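# Set the toppled bottle upright on the tray

## Task

Get the bottle that has fallen over standing upright again on the tray. The crate and the tray must end up neither tilted nor shifted from where they were, or the task fails. The bottle must stay upright without the robot supporting it; if it only stands because the gripper holds it, it does not count. Anything the robot is still touching at the end must not settle by more than about a fingernail's width once released, or the task fails. Nothing may be knocked or placed off the table.

## Robot and tools

Robot: one six-joint arm (shoulder pan, shoulder lift, elbow, wrist 1, wrist 2, wrist 3) carrying a two-finger parallel gripper with 85 mm maximum opening. There is a single arm, so every command holds one pose, not one per arm. Cameras: cam_high and cam_low (896x504 each) and cam_wrist (616x616), returned in that order.

Frame: the scene frame has its origin on the table surface straight below the arm base; +z is up, and looking along +x, +y points left. Positions are in metres and orientations are quaternions written w first (qw, qx, qy, qz). The base may sit slightly tilted relative to the table, and the reported hand position gets less accurate at long reach.

Gripper geometry: the fingers extend along the gripper's own +z axis and close along its y axis. end_effector_position is the spot midway between the pads when shut. Closed fingertips stick out about 19 mm past it, open ones about 6 mm. Closing also pushes the fingertips roughly 13 mm further from the wrist, so keep that clearance above a surface. A flat block juts about 9 cm toward the gripper's +x side and rotates with it.

A row is 10 numbers: x, y, z, qw, qx, qy, qz, position, force_limit, speed. The first seven are an absolute target pose for the gripper in the scene frame (not an offset). position: +1 fully open, around -0.8 pads touching, -1 closes until blocked. force_limit in [-1, 1]: roughly 20 N at -1, 128 N at 0, 235 N at +1 on a 40 mm object. speed in [-1, 1]: pad gap changes about 20, 85, 150 mm/s at -1, 0, +1; faster closing adds some grip force. After fingers stop, a new force_limit or speed only applies once position changes by at least 0.01; to lighten a grip, open first. To hold an orientation, resend the same quaternion every row rather than copying a drifted reported one.

execute_actions(actions): actions is a list of actions; each action is a list of 1 to 15 rows, one row per 1/30 s step, the last row held to fill 15 steps. An empty list just reports state and images. Every target must lie within 0.6 m of the gripper's current position along each gripper axis, or that action is refused; if the first action fails this or any action is malformed, nothing runs. Per step the commanded pose is clipped to 70 mm and 16 degrees from the measured pose, so distant targets need several actions; motion trails commands by about 0.15 s. Position wins over orientation when both can't be met.

move(target, speed, blocking): target is one 10-number row (absolute pose plus finger values, the finger values sent at the start). The gripper follows a straight line there; speed is top speed in m/s, 0.002 to 0.5 (default 0.25), rotation capped at twice that in rad/s. Paths last 0.5 to 10 s. It does not avoid obstacles, and faster or deeper-past-contact targets hit harder; this stiff arm can fault against firm things with only a small overshoot. The extra "move:" line reports the ending (done, off_target, moving, held, fault), the limits that acted (paced = pose clipped, held = steps blocked by a check), and distance to target. With blocking=false the result returns after 0.5 s while motion continues; use wait(0) to check, and wait or stop before sending new rows or moves.

wait(seconds): 0 to 10 s, the arm keeps its last command; returns early if a running move ends. stop(): brakes a running move (needs some room; fingers continue). zoom_image(camera, region): region [x0, y0, x1, y1] in pixels, top-left origin, at most 504x504. read_manual(section): licence texts only. finished_scene(scene): ends the current scene by number after the last command has been held; irreversible, so only call it once the bottle stands on its own.

Results: the state line gives end_effector_position, end_effector_quat_wxyz and velocities (m/s, rad/s), plus joint positions in base-to-tip order. "Hand target" is the pose the controller is currently driving to. "pose unreachable" means the clearance check (which treats the base mount as arm) altered or blocked the command. Step readings list positions at some steps; HELD marks steps held back. object_status: 0 moving, 1 blocked while opening, 2 blocked while closing (a grip), 3 reached the requested position or pads met. position_measured is in counts: 3 open, ~78 = 60 mm, ~130 = 40 mm, ~180 = 20 mm, ~230 pads touching. To grasp, send -1, keep sending it, and confirm status 2. Changing position resets status to 0 briefly. If a grip slips, fingers re-close automatically, except with force_limit -1, where status stays 2 even if the object is gone.

Avoid: joint torque over its limit (pan and lift 303, elbow 138, wrists 51.5 N m, held weight included) or any external force of 150 N causes a 10 s stop that skips the rest of the call. Holding loads heats motors; MOTOR HOT appears from 70 °C and at 85 °C an OVER-TEMPERATURE FAULT brakes the arm for a long time. The robot holds its last command while you think. Brief tugs on held parts or pushes on loose objects can happen. Don't drop, slam, or shove things, don't bump the crate or tray, and don't let anything leave the table.

Each tool is called by a JSON object that holds its "name" and its "arguments".

## Session

{"name": "execute_actions", "arguments": {"actions": []}}

Scene clock: 0.00 s.
end_effector_position=(+0.1180, +0.2904, +0.3446) position_measured=3 object_status=3 end_effector_quat_wxyz=(+0.022, +0.868, +0.042, +0.495) end_effector_velocity=(-0.000, -0.000, -0.000) end_effector_angular_velocity=(-0.001, +0.000, +0.000)
Joint positions: [ 4.504 -2.191  2.664 -2.316 -2.591 -1.979]
Joint velocities: [ 0.     0.001  0.    -0.     0.     0.   ]
Motor temperatures (°C, as the motors report them): [24 27 24 29 31 30]
Hand target: +0.118, +0.290, +0.345; +0.022, +0.868, +0.042, +0.495

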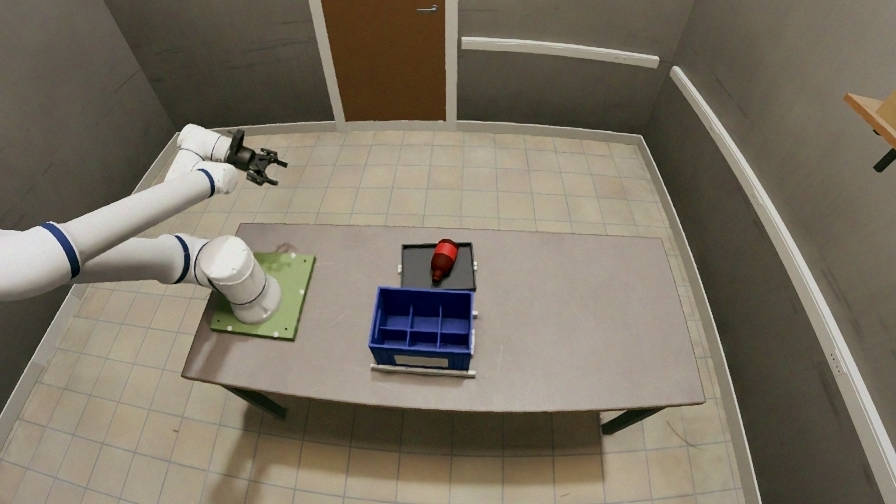

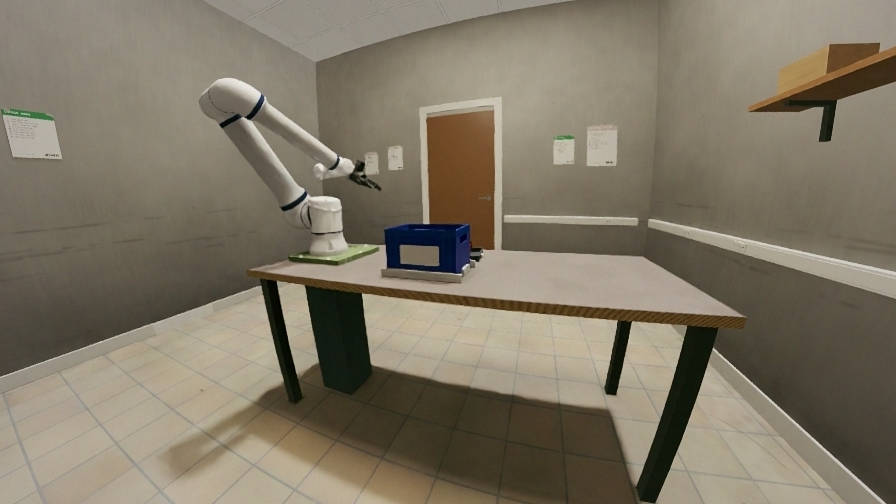

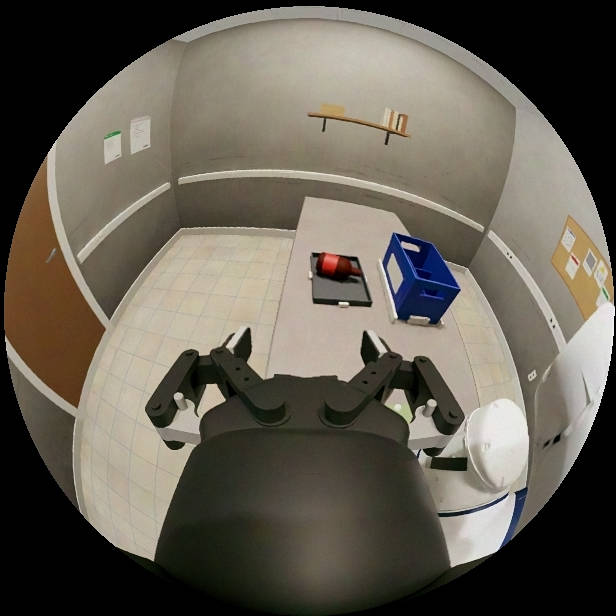

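{"name": "move", "arguments": {"target": [0.55,0.2,0.4,0,1,0,0,1,0,0], "speed": 0.4}}

{"name": "zoom_image", "arguments": {"camera": "cam_high", "region": [340,180,540,390]}}

Scene clock: 2.23 s.
end_effector_position=(+0.5478, +0.2027, +0.4003) position_measured=3 object_status=3 end_effector_quat_wxyz=(-0.002, +1.000, +0.001, -0.001) end_effector_velocity=(+0.003, +0.000, +0.000) end_effector_angular_velocity=(-0.000, +0.006, +0.001)
Joint positions: [ 3.136 -1.77   2.    -1.805 -1.566 -3.1  ]
Joint velocities: [-0.     0.007 -0.007  0.006 -0.    -0.001]
Motor temperatures (°C, as the motors report them): [24 27 24 29 31 30]
Hand target: +0.548, +0.203, +0.400; -0.002, +1.000, +0.001, -0.002
Off the commanded pose: 0.004 m, 0 deg.
move: off_target; limits=paced

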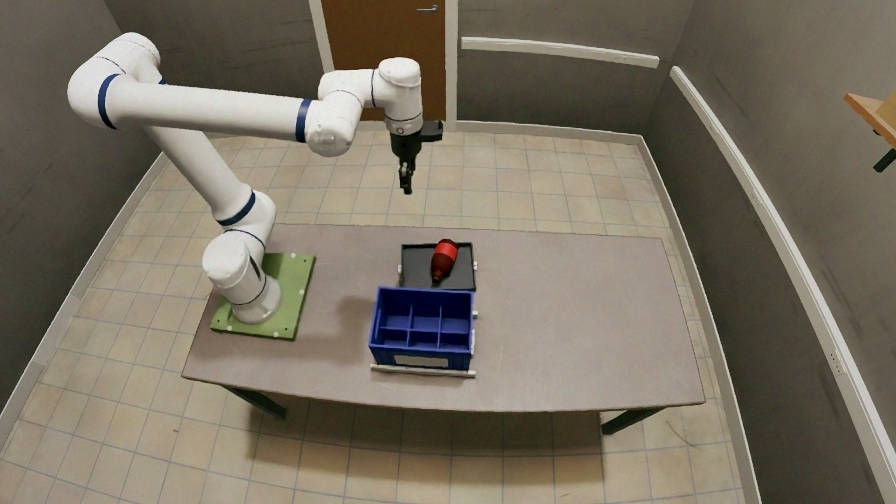

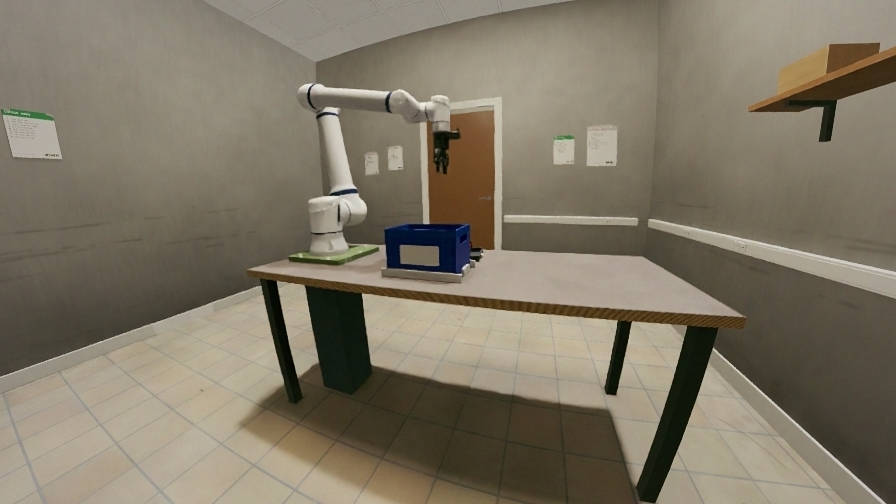

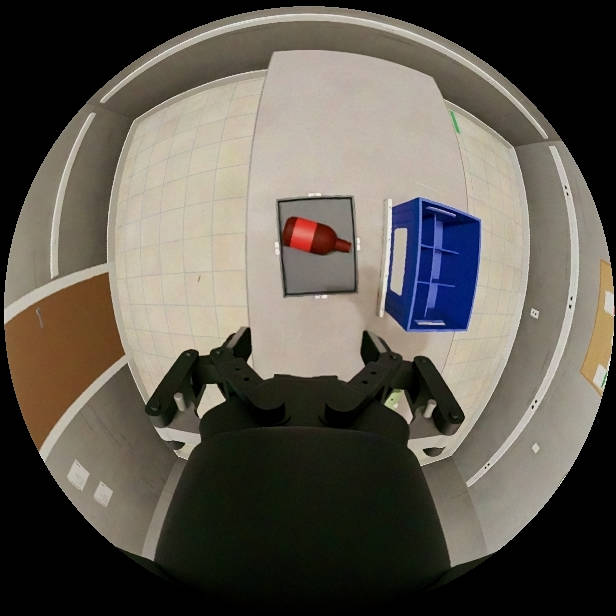

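Region (340, 180, 540, 390) of cam_high's 896x504 image, scaled by 2.400, with more detail than that image has; it fills the left 480 columns of this view, and the rest is white.

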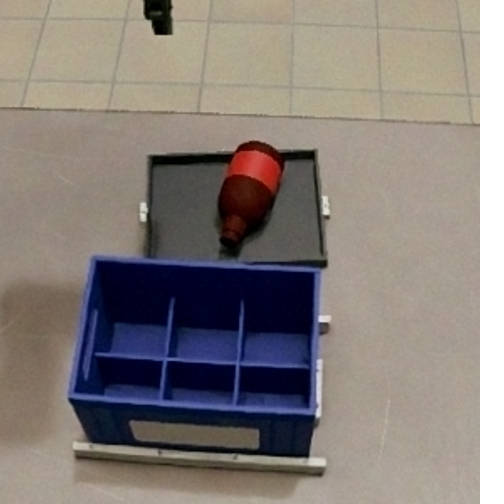

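{"name": "move", "arguments": {"target": [0.615,0.125,0.24,0,0.595,-0.804,0,1,0,0], "speed": 0.5}}

Scene clock: 5.33 s.
end_effector_position=(+0.6150, +0.1256, +0.2405) position_measured=3 object_status=3 end_effector_quat_wxyz=(+0.000, -0.596, +0.803, +0.000) end_effector_velocity=(+0.001, -0.001, -0.001) end_effector_angular_velocity=(-0.001, -0.000, -0.014)
Joint positions: [ 3.007 -1.578  2.134 -2.134 -1.569 -1.362]
Joint velocities: [-0.001  0.001  0.    -0.002 -0.001  0.013]
Motor temperatures (°C, as the motors report them): [24 27 24 29 31 30]
Hand target: +0.615, +0.126, +0.240; +0.000, -0.595, +0.804, +0.000
Off the commanded pose: 0.001 m, 0 deg.
move: done

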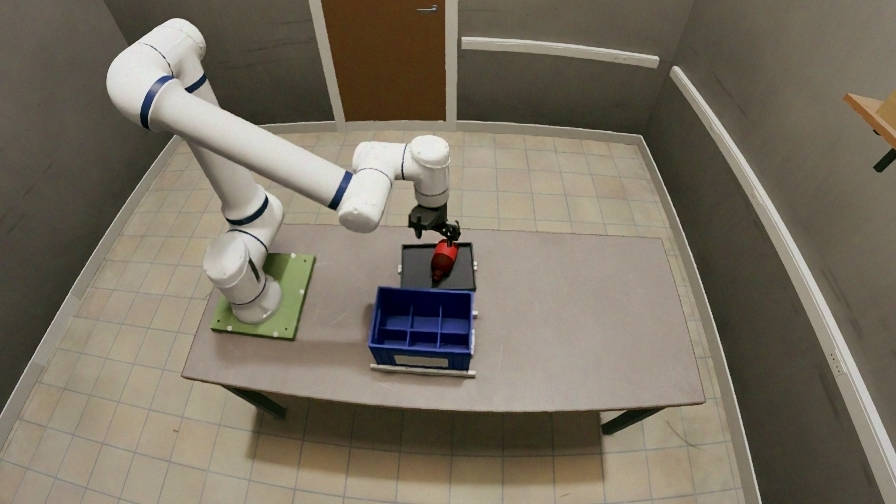

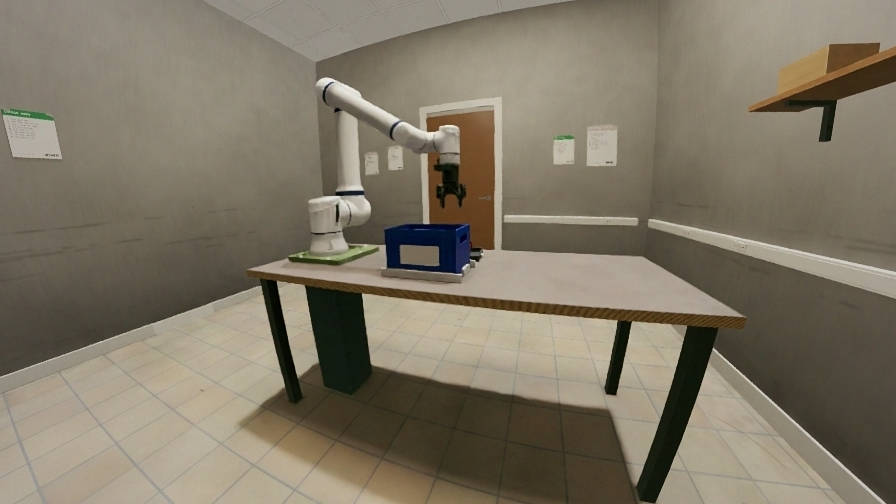

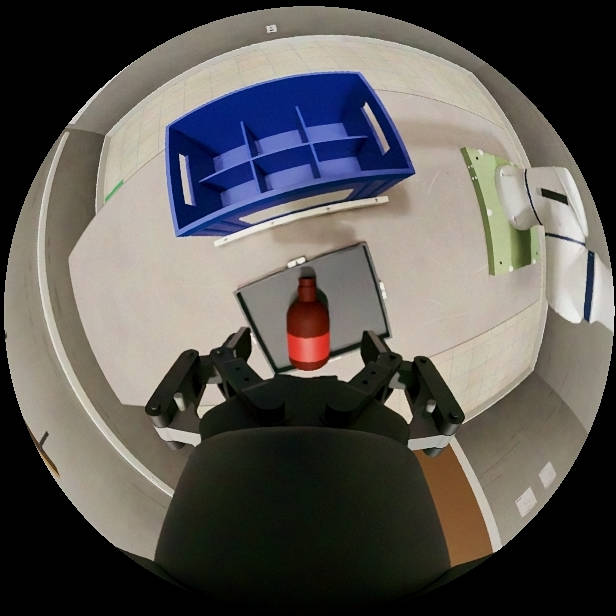

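{"name": "move", "arguments": {"target": [0.618,0.135,0.11,0,0.595,-0.804,0,0.4,0,0]}}

Scene clock: 6.70 s.
end_effector_position=(+0.6178, +0.1349, +0.1107) position_measured=78 object_status=3 end_effector_quat_wxyz=(-0.000, -0.595, +0.804, -0.000) end_effector_velocity=(+0.000, -0.000, -0.003) end_effector_angular_velocity=(-0.000, -0.000, -0.001)
Joint positions: [ 3.023 -1.403  2.237 -2.411 -1.57  -1.344]
Joint velocities: [-0.     0.005  0.001 -0.006 -0.     0.   ]
Motor temperatures (°C, as the motors report them): [24 27 24 29 31 30]
Hand target: +0.618, +0.135, +0.110; -0.000, -0.595, +0.804, -0.000
Off the commanded pose: 0.001 m, 0 deg.
move: done

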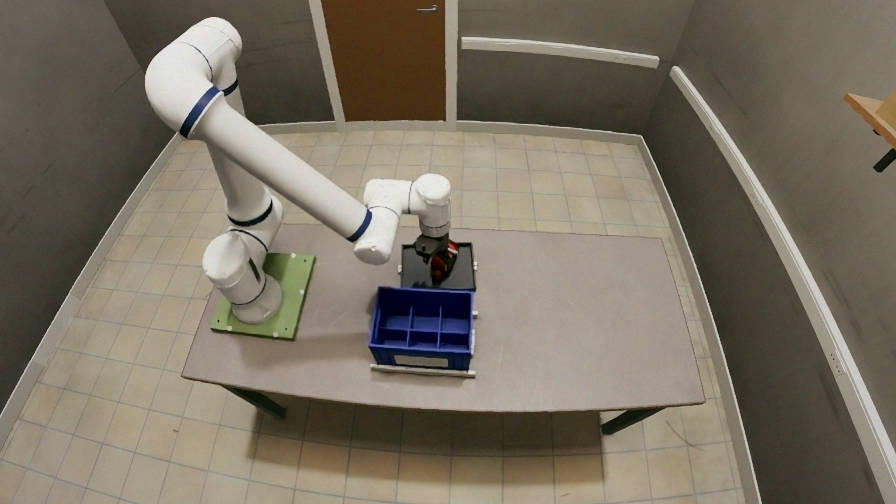

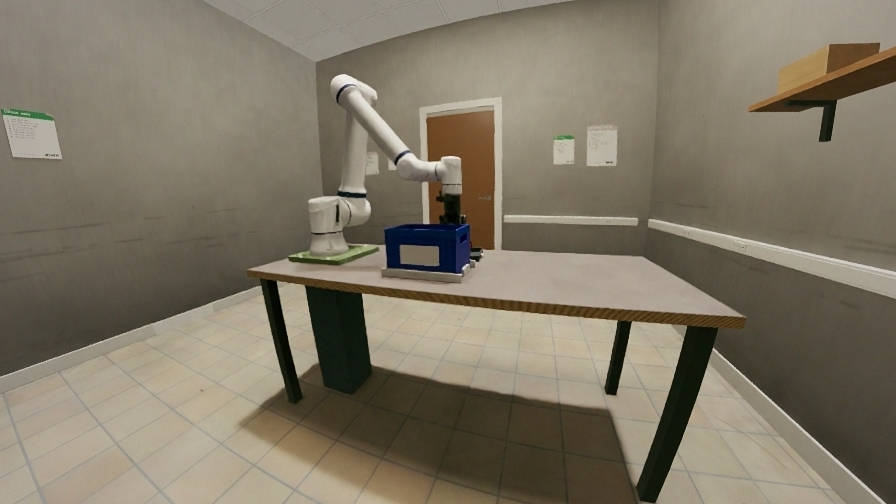

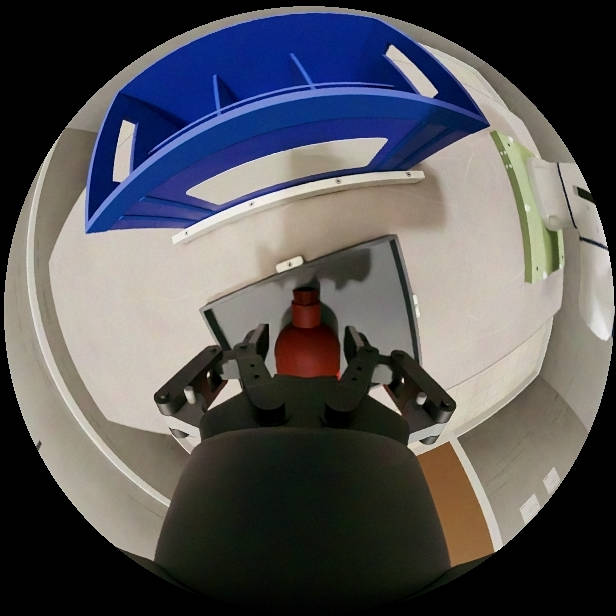

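{"name": "move", "arguments": {"target": [0.614,0.122,0.05,0,0.595,-0.804,0,0.4,0,0], "speed": 0.1}}

Scene clock: 8.00 s.
end_effector_position=(+0.6140, +0.1221, +0.0505) position_measured=78 object_status=3 end_effector_quat_wxyz=(-0.000, -0.595, +0.804, +0.000) end_effector_velocity=(+0.000, -0.001, -0.003) end_effector_angular_velocity=(+0.000, -0.001, -0.000)
Joint positions: [ 3.001 -1.311  2.282 -2.548 -1.57  -1.366]
Joint velocities: [-0.001  0.004  0.002 -0.007  0.    -0.001]
Motor temperatures (°C, as the motors report them): [24 27 24 29 31 30]
Hand target: +0.614, +0.122, +0.050; +0.000, -0.595, +0.804, +0.000
Off the commanded pose: 0.001 m, 0 deg.
move: done

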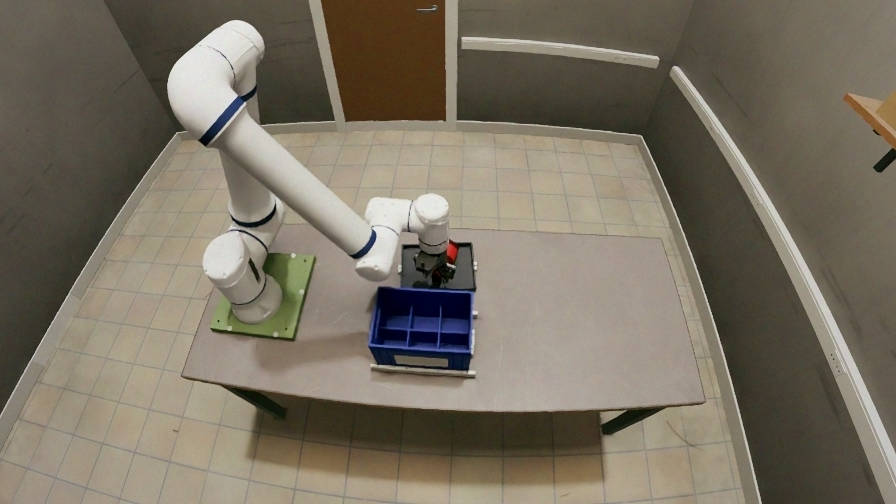

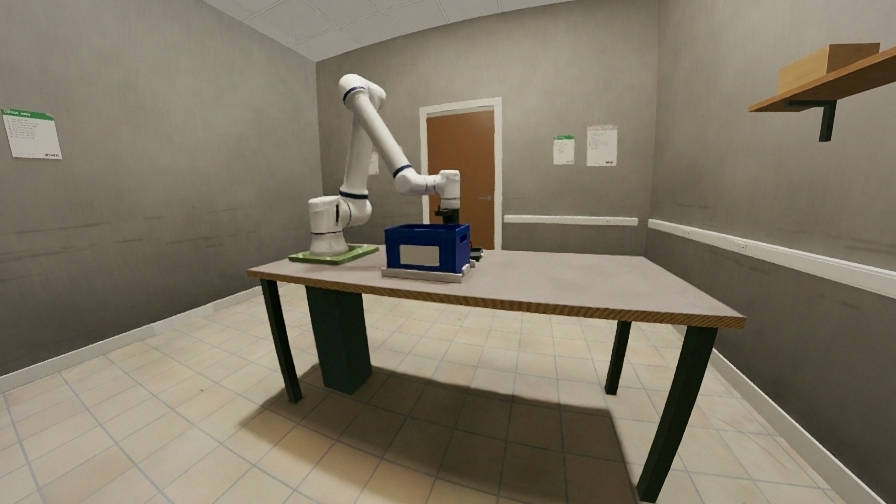

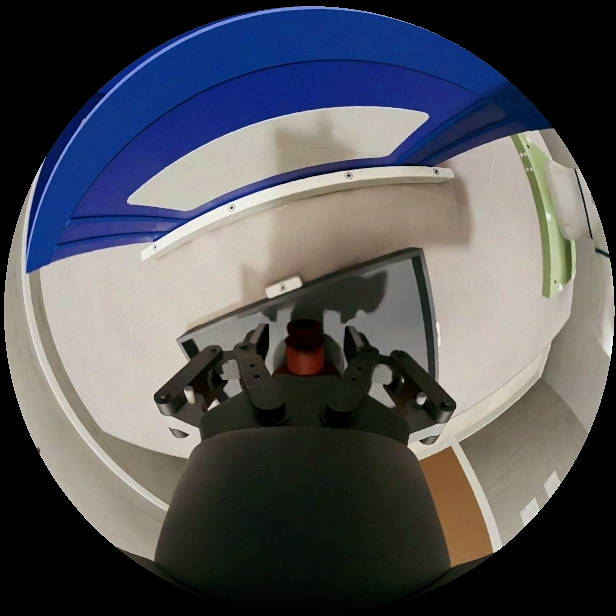

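{"name": "execute_actions", "arguments": {"actions": [[[0.615,0.130,0.048,0,0.595,-0.804,0,0.4,0,0]],[[0.615,0.130,0.048,0,0.595,-0.804,0,-1,0.3,0]],[[0.615,0.130,0.048,0,0.595,-0.804,0,-1,0.3,0]]]}}

{"name": "move", "arguments": {"target": [0.615,0.14,0.12,0,0.595,-0.804,0,-1,0.3,0], "speed": 0.1}}

Scene clock: 9.63 s.
end_effector_position=(+0.6150, +0.1300, +0.0480) position_measured=162 object_status=2 end_effector_quat_wxyz=(+0.000, -0.595, +0.804, -0.000) end_effector_velocity=(-0.000, +0.000, +0.000) end_effector_angular_velocity=(-0.000, -0.000, +0.000)
Joint positions: [ 3.014 -1.304  2.278 -2.552 -1.57  -1.353]
Joint velocities: [ 0. -0.  0. -0. -0.  0.]
Motor temperatures (°C, as the motors report them): [24 27 24 29 31 30]
Hand target: +0.615, +0.130, +0.048; +0.000, -0.595, +0.804, +0.000
Off the commanded pose: 0.000 m, 0 deg.
Step readings (end_effector_position; steps 1 to 15: 1st action; 16 to 30: 2nd action; 31 to 45: 3rd action):
0: (+0.6140, +0.1221, +0.0503)
1: (+0.6140, +0.1222, +0.0502)
2: (+0.6141, +0.1237, +0.0496)
4: (+0.6144, +0.1264, +0.0489)
8: (+0.6148, +0.1288, +0.0483)
15: (+0.6150, +0.1298, +0.0481)
16: (+0.6150, +0.1298, +0.0481)
17: (+0.6150, +0.1299, +0.0480)
19: (+0.6150, +0.1299, +0.0480)
23: (+0.6150, +0.1300, +0.0480)
30: (+0.6150, +0.1300, +0.0480)
31: (+0.6150, +0.1300, +0.0480)
32: (+0.6150, +0.1300, +0.0480)
34: (+0.6150, +0.1300, +0.0480)
38: (+0.6150, +0.1300, +0.0480)
45: end_effector_position above

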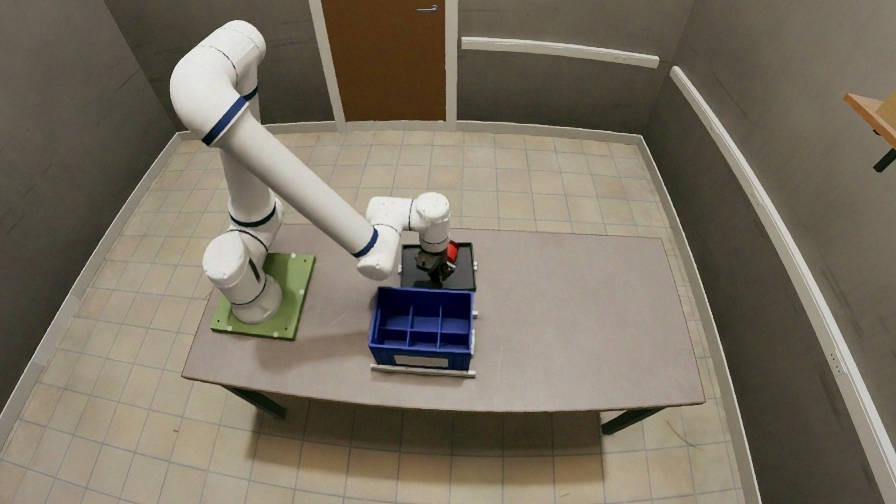

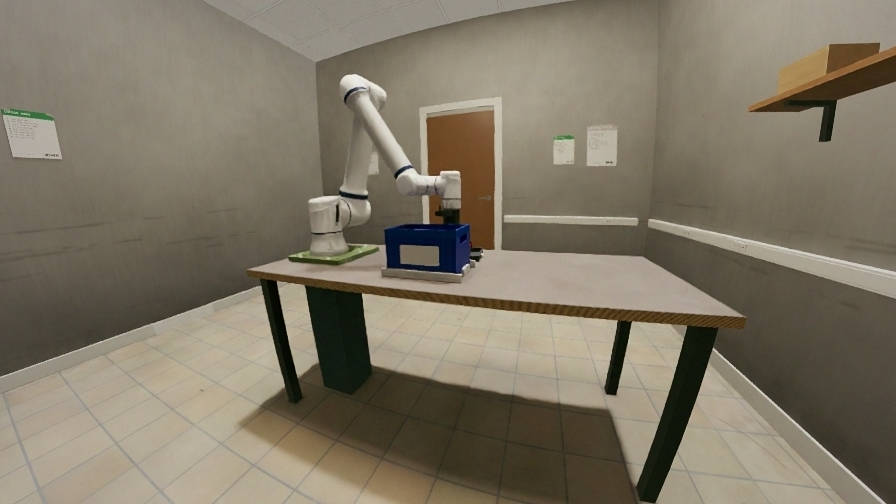

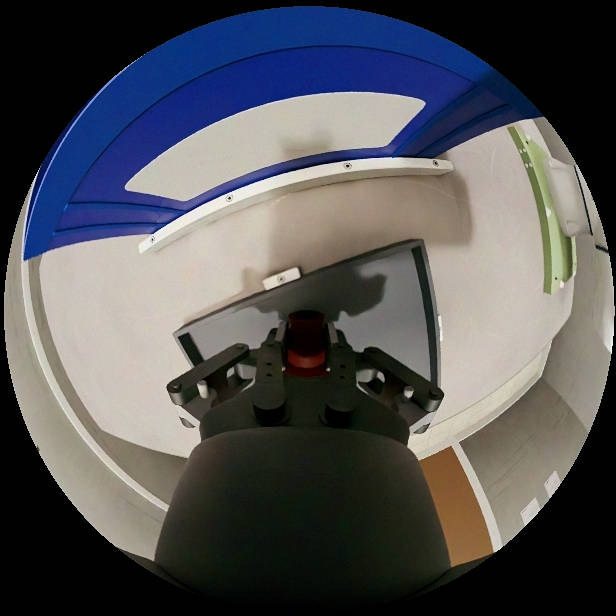

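Scene clock: 10.87 s.
end_effector_position=(+0.6150, +0.1399, +0.1194) position_measured=162 object_status=2 end_effector_quat_wxyz=(+0.000, -0.595, +0.804, -0.000) end_effector_velocity=(+0.000, -0.000, +0.002) end_effector_angular_velocity=(-0.000, +0.001, -0.001)
Joint positions: [ 3.031 -1.419  2.234 -2.393 -1.57  -1.336]
Joint velocities: [-0.    -0.003 -0.002  0.006 -0.     0.001]
Motor temperatures (°C, as the motors report them): [24 27 24 29 31 30]
Hand target: +0.615, +0.140, +0.120; -0.000, -0.595, +0.804, -0.000
Off the commanded pose: 0.001 m, 0 deg.
move: done

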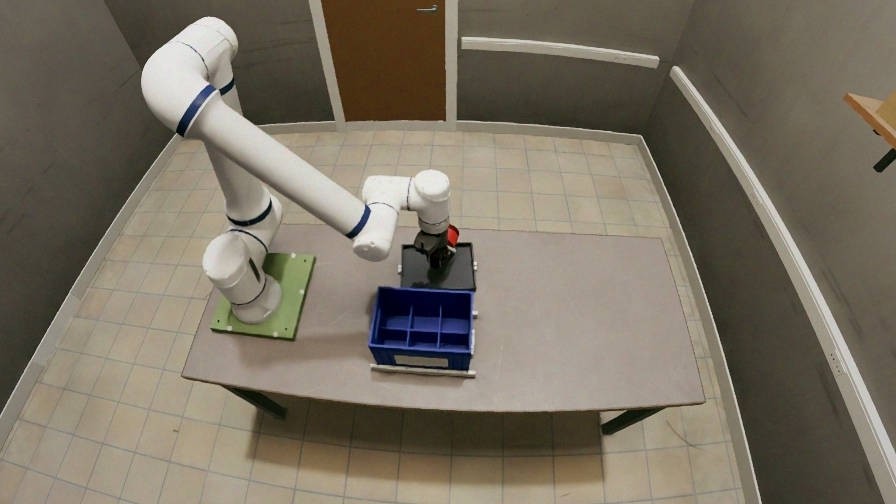

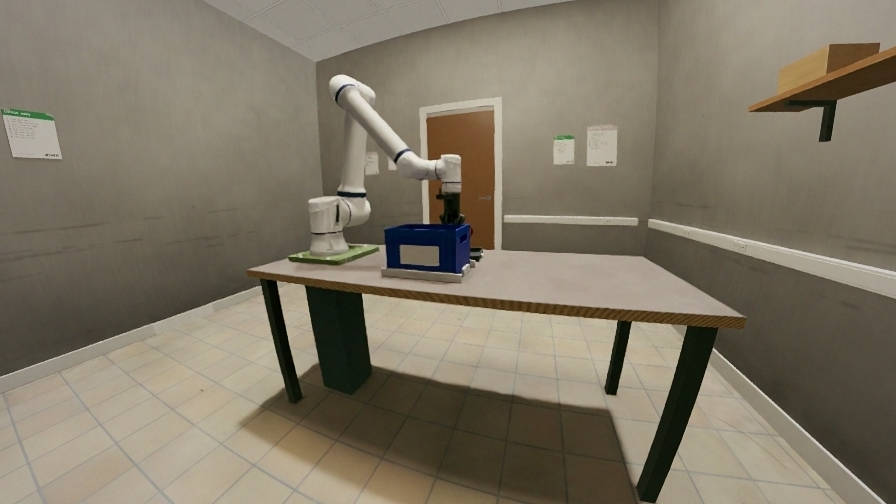

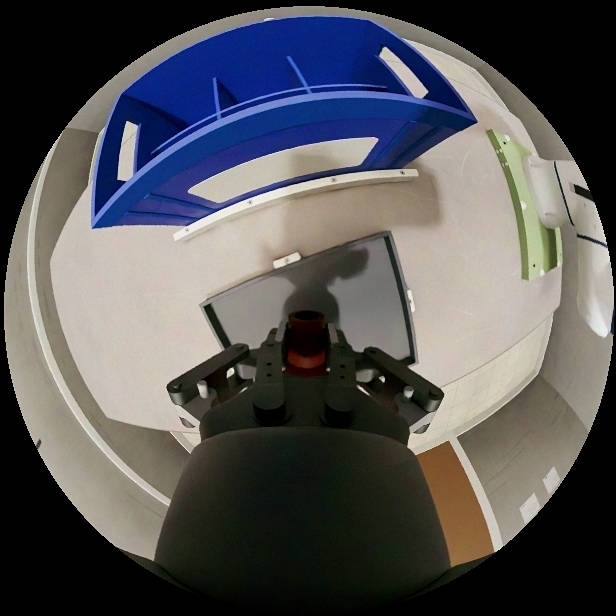

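{"name": "move", "arguments": {"target": [0.62,0.17,0.25,0,0.5,-0.866,0,-1,0.3,0]}}

{"name": "move", "arguments": {"target": [0.62,0.18,0.23,0.653,0.271,-0.653,0.271,-1,0.3,0], "speed": 0.4}}

{"name": "zoom_image", "arguments": {"camera": "cam_low", "region": [370,120,570,290]}}

Scene clock: 12.47 s.
end_effector_position=(+0.6200, +0.1698, +0.2494) position_measured=162 object_status=2 end_effector_quat_wxyz=(+0.000, -0.500, +0.866, -0.000) end_effector_velocity=(+0.000, -0.000, +0.003) end_effector_angular_velocity=(-0.000, +0.000, -0.005)
Joint positions: [ 3.08  -1.561  2.099 -2.116 -1.57  -1.06 ]
Joint velocities: [-0.    -0.002 -0.004  0.006 -0.     0.005]
Motor temperatures (°C, as the motors report them): [24 27 24 29 31 30]
Hand target: +0.620, +0.170, +0.250; -0.000, -0.500, +0.866, -0.000
Off the commanded pose: 0.001 m, 0 deg.
move: done

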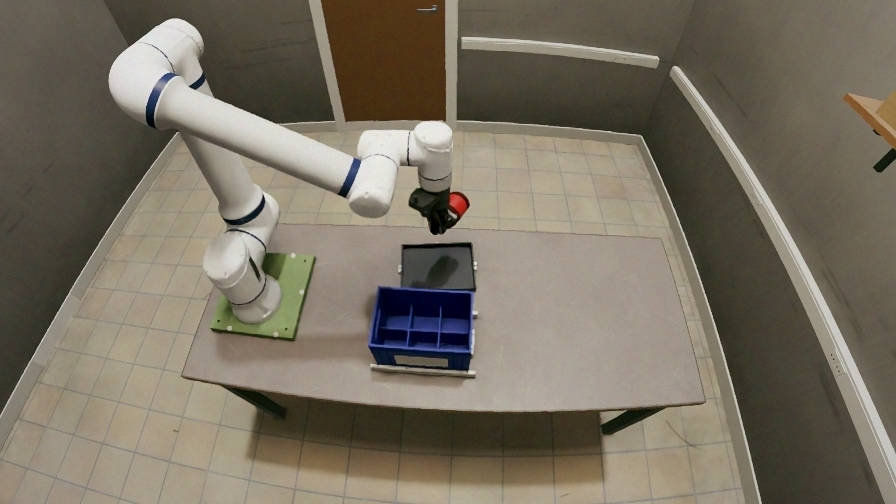

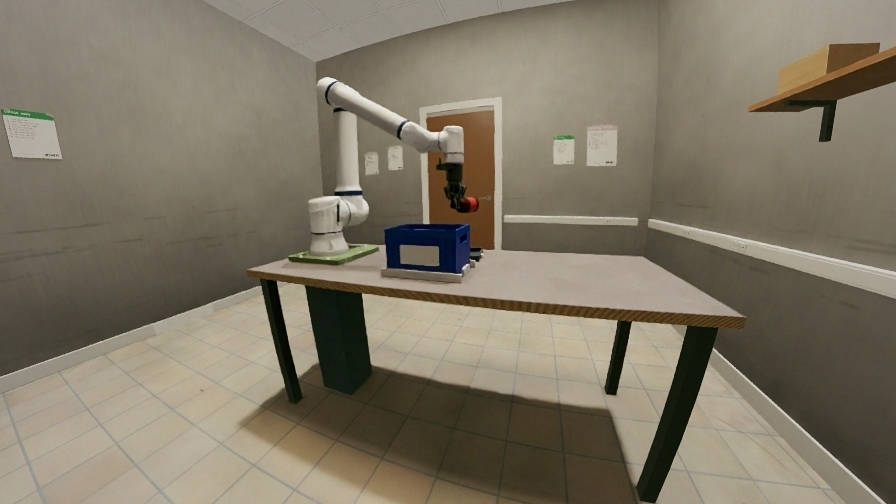

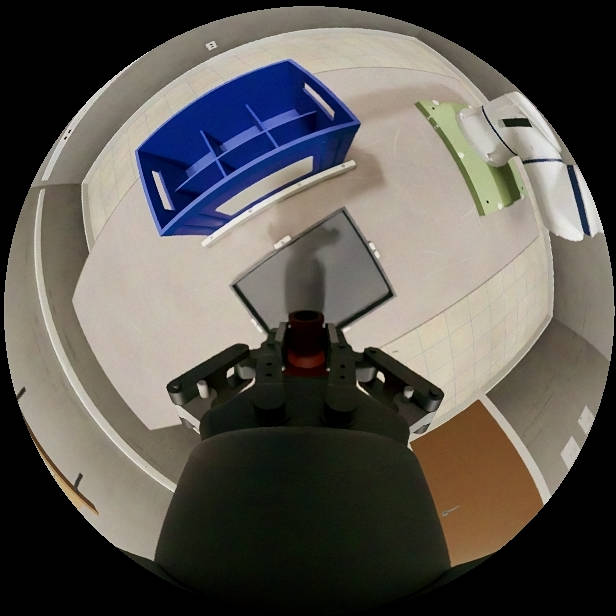

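Scene clock: 15.10 s.
end_effector_position=(+0.6211, +0.1797, +0.2320) position_measured=162 object_status=2 end_effector_quat_wxyz=(+0.653, +0.272, -0.653, +0.269) end_effector_velocity=(-0.000, +0.000, -0.000) end_effector_angular_velocity=(-0.011, +0.008, -0.003)
Joint positions: [ 3.332 -0.83   1.418 -0.596 -2.117 -0.004]
Joint velocities: [-0.001  0.007 -0.003  0.012  0.002  0.01 ]
Motor temperatures (°C, as the motors report them): [24 27 24 29 31 30]
Hand target: +0.621, +0.180, +0.232; +0.654, +0.272, -0.653, +0.269
Off the commanded pose: 0.002 m, 0 deg.
move: done

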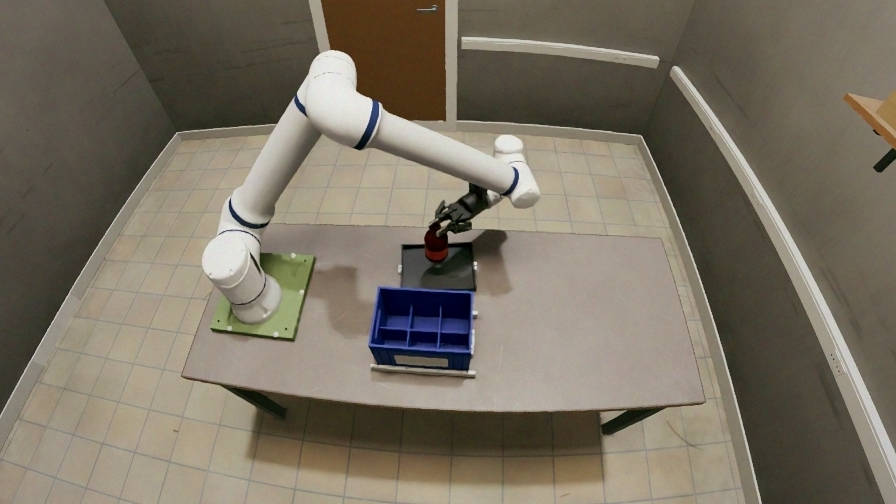

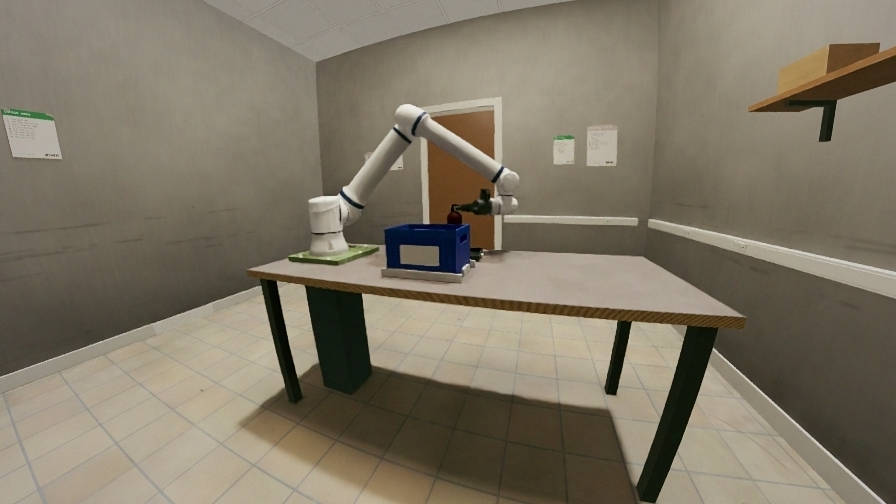

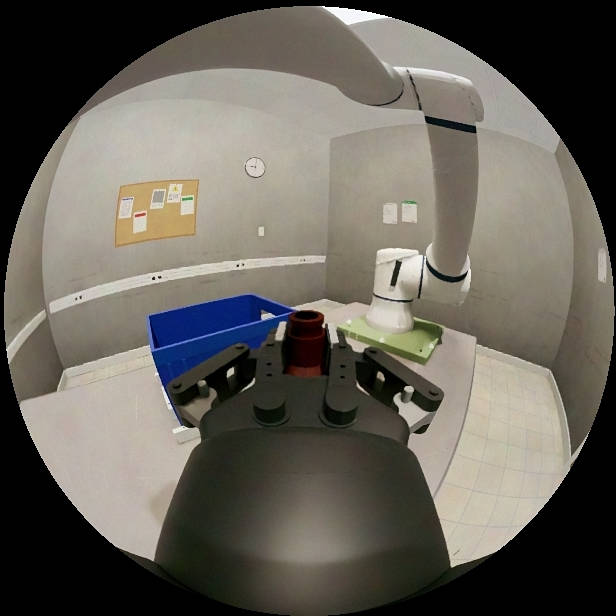

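Region (370, 120, 570, 290) of cam_low's 896x504 image, scaled by 2.520, with more detail than that image has; it fills the top 428 rows of this view, and the rest is white.

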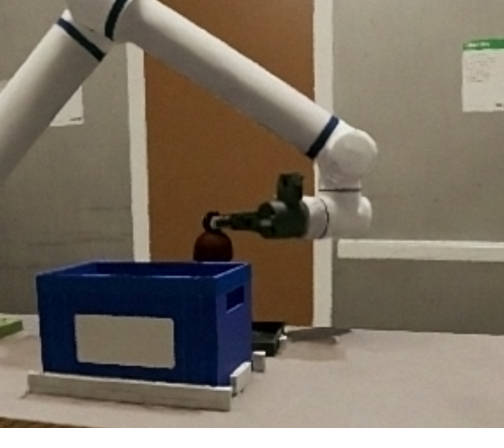

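{"name": "move", "arguments": {"target": [0.62,0.18,0.168,0.653,0.271,-0.653,0.271,-1,0.3,0], "speed": 0.08}}

{"name": "zoom_image", "arguments": {"camera": "cam_high", "region": [380,200,520,300]}}

Scene clock: 16.50 s.
end_effector_position=(+0.6200, +0.1800, +0.1684) position_measured=162 object_status=2 end_effector_quat_wxyz=(+0.653, +0.271, -0.653, +0.271) end_effector_velocity=(+0.000, -0.001, -0.002) end_effector_angular_velocity=(-0.000, -0.000, -0.001)
Joint positions: [ 3.333 -0.768  1.438 -0.676 -2.117  0.001]
Joint velocities: [-0.001  0.002  0.001 -0.002 -0.     0.   ]
Motor temperatures (°C, as the motors report them): [24 27 24 29 31 30]
Hand target: +0.620, +0.180, +0.168; +0.653, +0.271, -0.653, +0.271
Off the commanded pose: 0.000 m, 0 deg.
move: done

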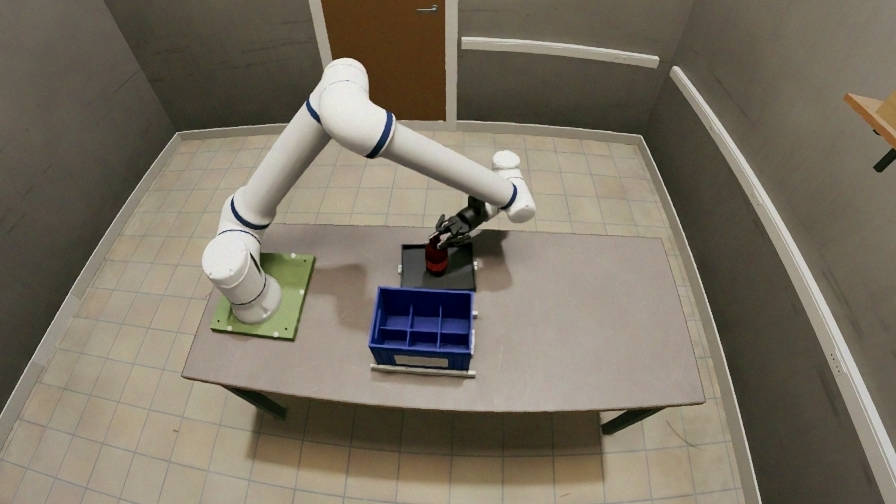

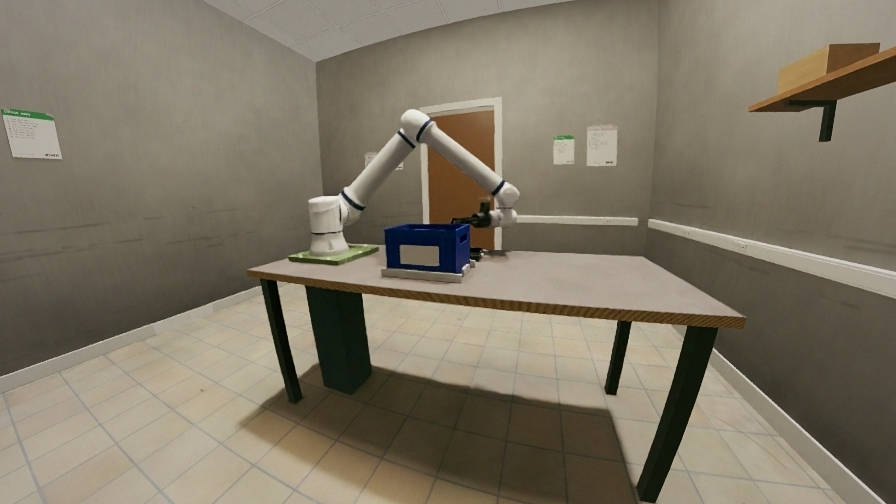

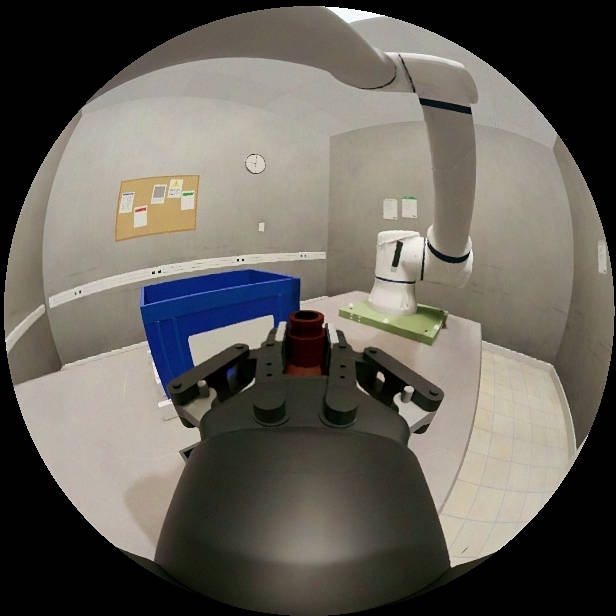

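Region (380, 200, 520, 300) of cam_high's 896x504 image, scaled by 3.600, with more detail than that image has; it fills the top 360 rows of this view, and the rest is white.

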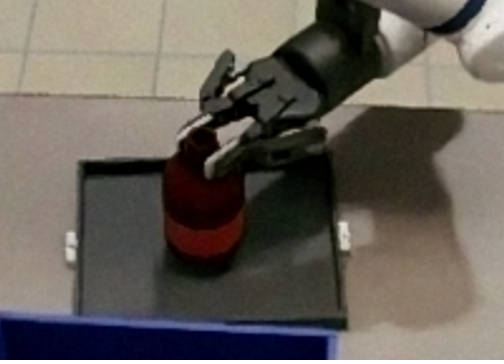

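{"name": "execute_actions", "arguments": {"actions": [[[0.62,0.18,0.162,0.653,0.271,-0.653,0.271,-1,0.3,0]],[[0.62,0.18,0.158,0.653,0.271,-0.653,0.271,-1,0.3,0]],[[0.62,0.18,0.155,0.653,0.271,-0.653,0.271,-1,0.3,0]]]}}

{"name": "zoom_image", "arguments": {"camera": "cam_high", "region": [380,200,520,300]}}

Scene clock: 18.13 s.
end_effector_position=(+0.6200, +0.1800, +0.1551) position_measured=162 object_status=2 end_effector_quat_wxyz=(+0.653, +0.271, -0.653, +0.271) end_effector_velocity=(-0.000, -0.000, -0.001) end_effector_angular_velocity=(-0.000, +0.000, +0.000)
Joint positions: [ 3.333 -0.755  1.441 -0.692 -2.117  0.002]
Joint velocities: [ 0.     0.001  0.    -0.001 -0.     0.   ]
Motor temperatures (°C, as the motors report them): [24 27 24 29 31 30]
Hand target: +0.620, +0.180, +0.155; +0.653, +0.271, -0.653, +0.271
Off the commanded pose: 0.000 m, 0 deg.
Step readings (end_effector_position; steps 1 to 15: 1st action; 16 to 30: 2nd action; 31 to 45: 3rd action):
0: (+0.6200, +0.1800, +0.1682)
1: (+0.6200, +0.1800, +0.1680)
2: (+0.6201, +0.1800, +0.1668)
4: (+0.6200, +0.1800, +0.1646)
8: (+0.6200, +0.1800, +0.1629)
15: (+0.6200, +0.1800, +0.1621)
16: (+0.6200, +0.1800, +0.1620)
17: (+0.6201, +0.1800, +0.1612)
19: (+0.6200, +0.1800, +0.1597)
23: (+0.6200, +0.1800, +0.1586)
30: (+0.6200, +0.1800, +0.1581)
31: (+0.6200, +0.1800, +0.1580)
32: (+0.6200, +0.1800, +0.1574)
34: (+0.6200, +0.1800, +0.1563)
38: (+0.6200, +0.1800, +0.1554)
45: end_effector_position above

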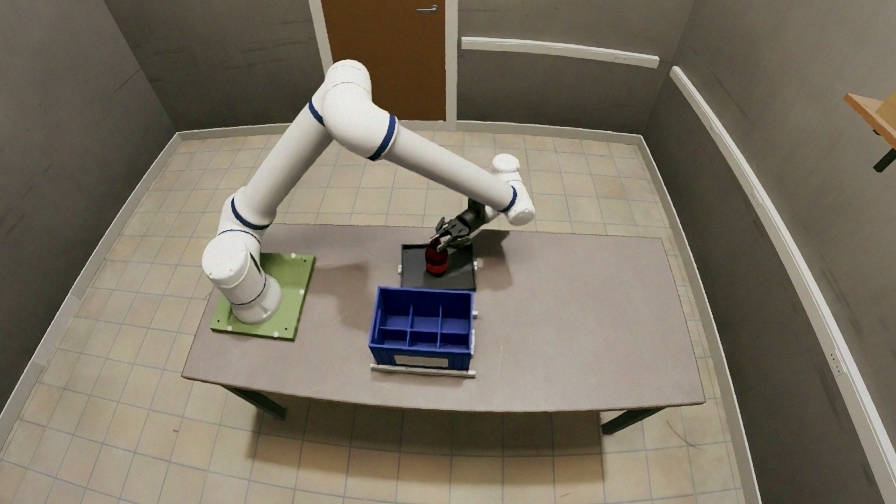

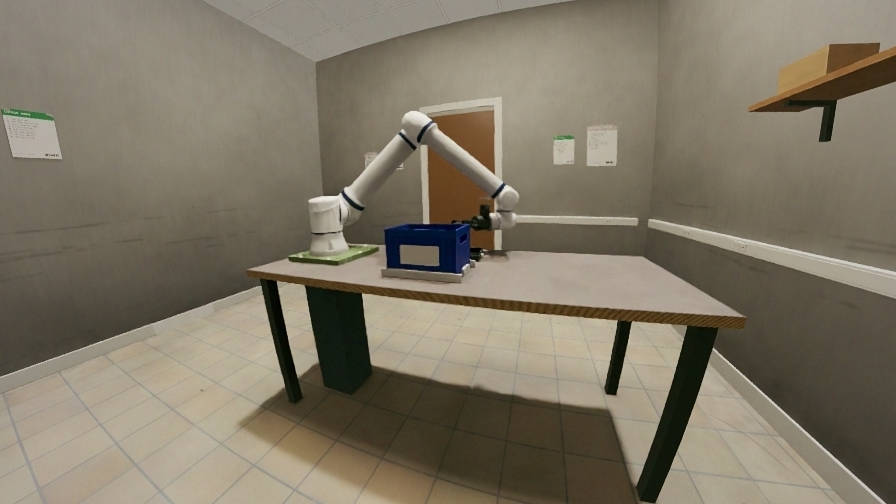

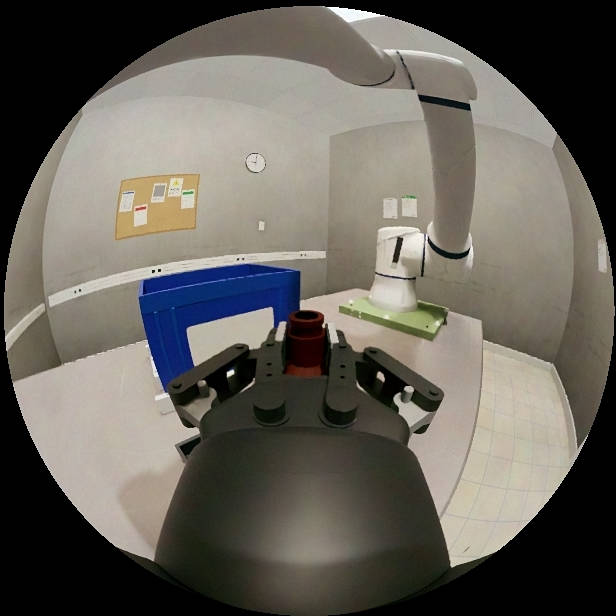

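Region (380, 200, 520, 300) of cam_high's 896x504 image, scaled by 3.600, with more detail than that image has; it fills the top 360 rows of this view, and the rest is white.

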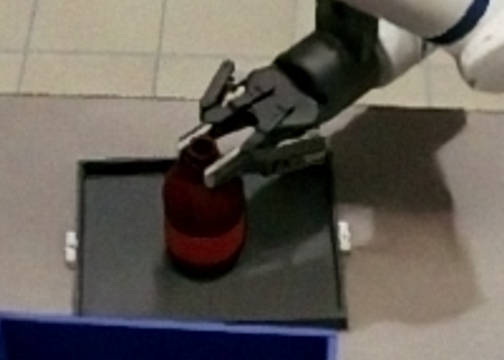

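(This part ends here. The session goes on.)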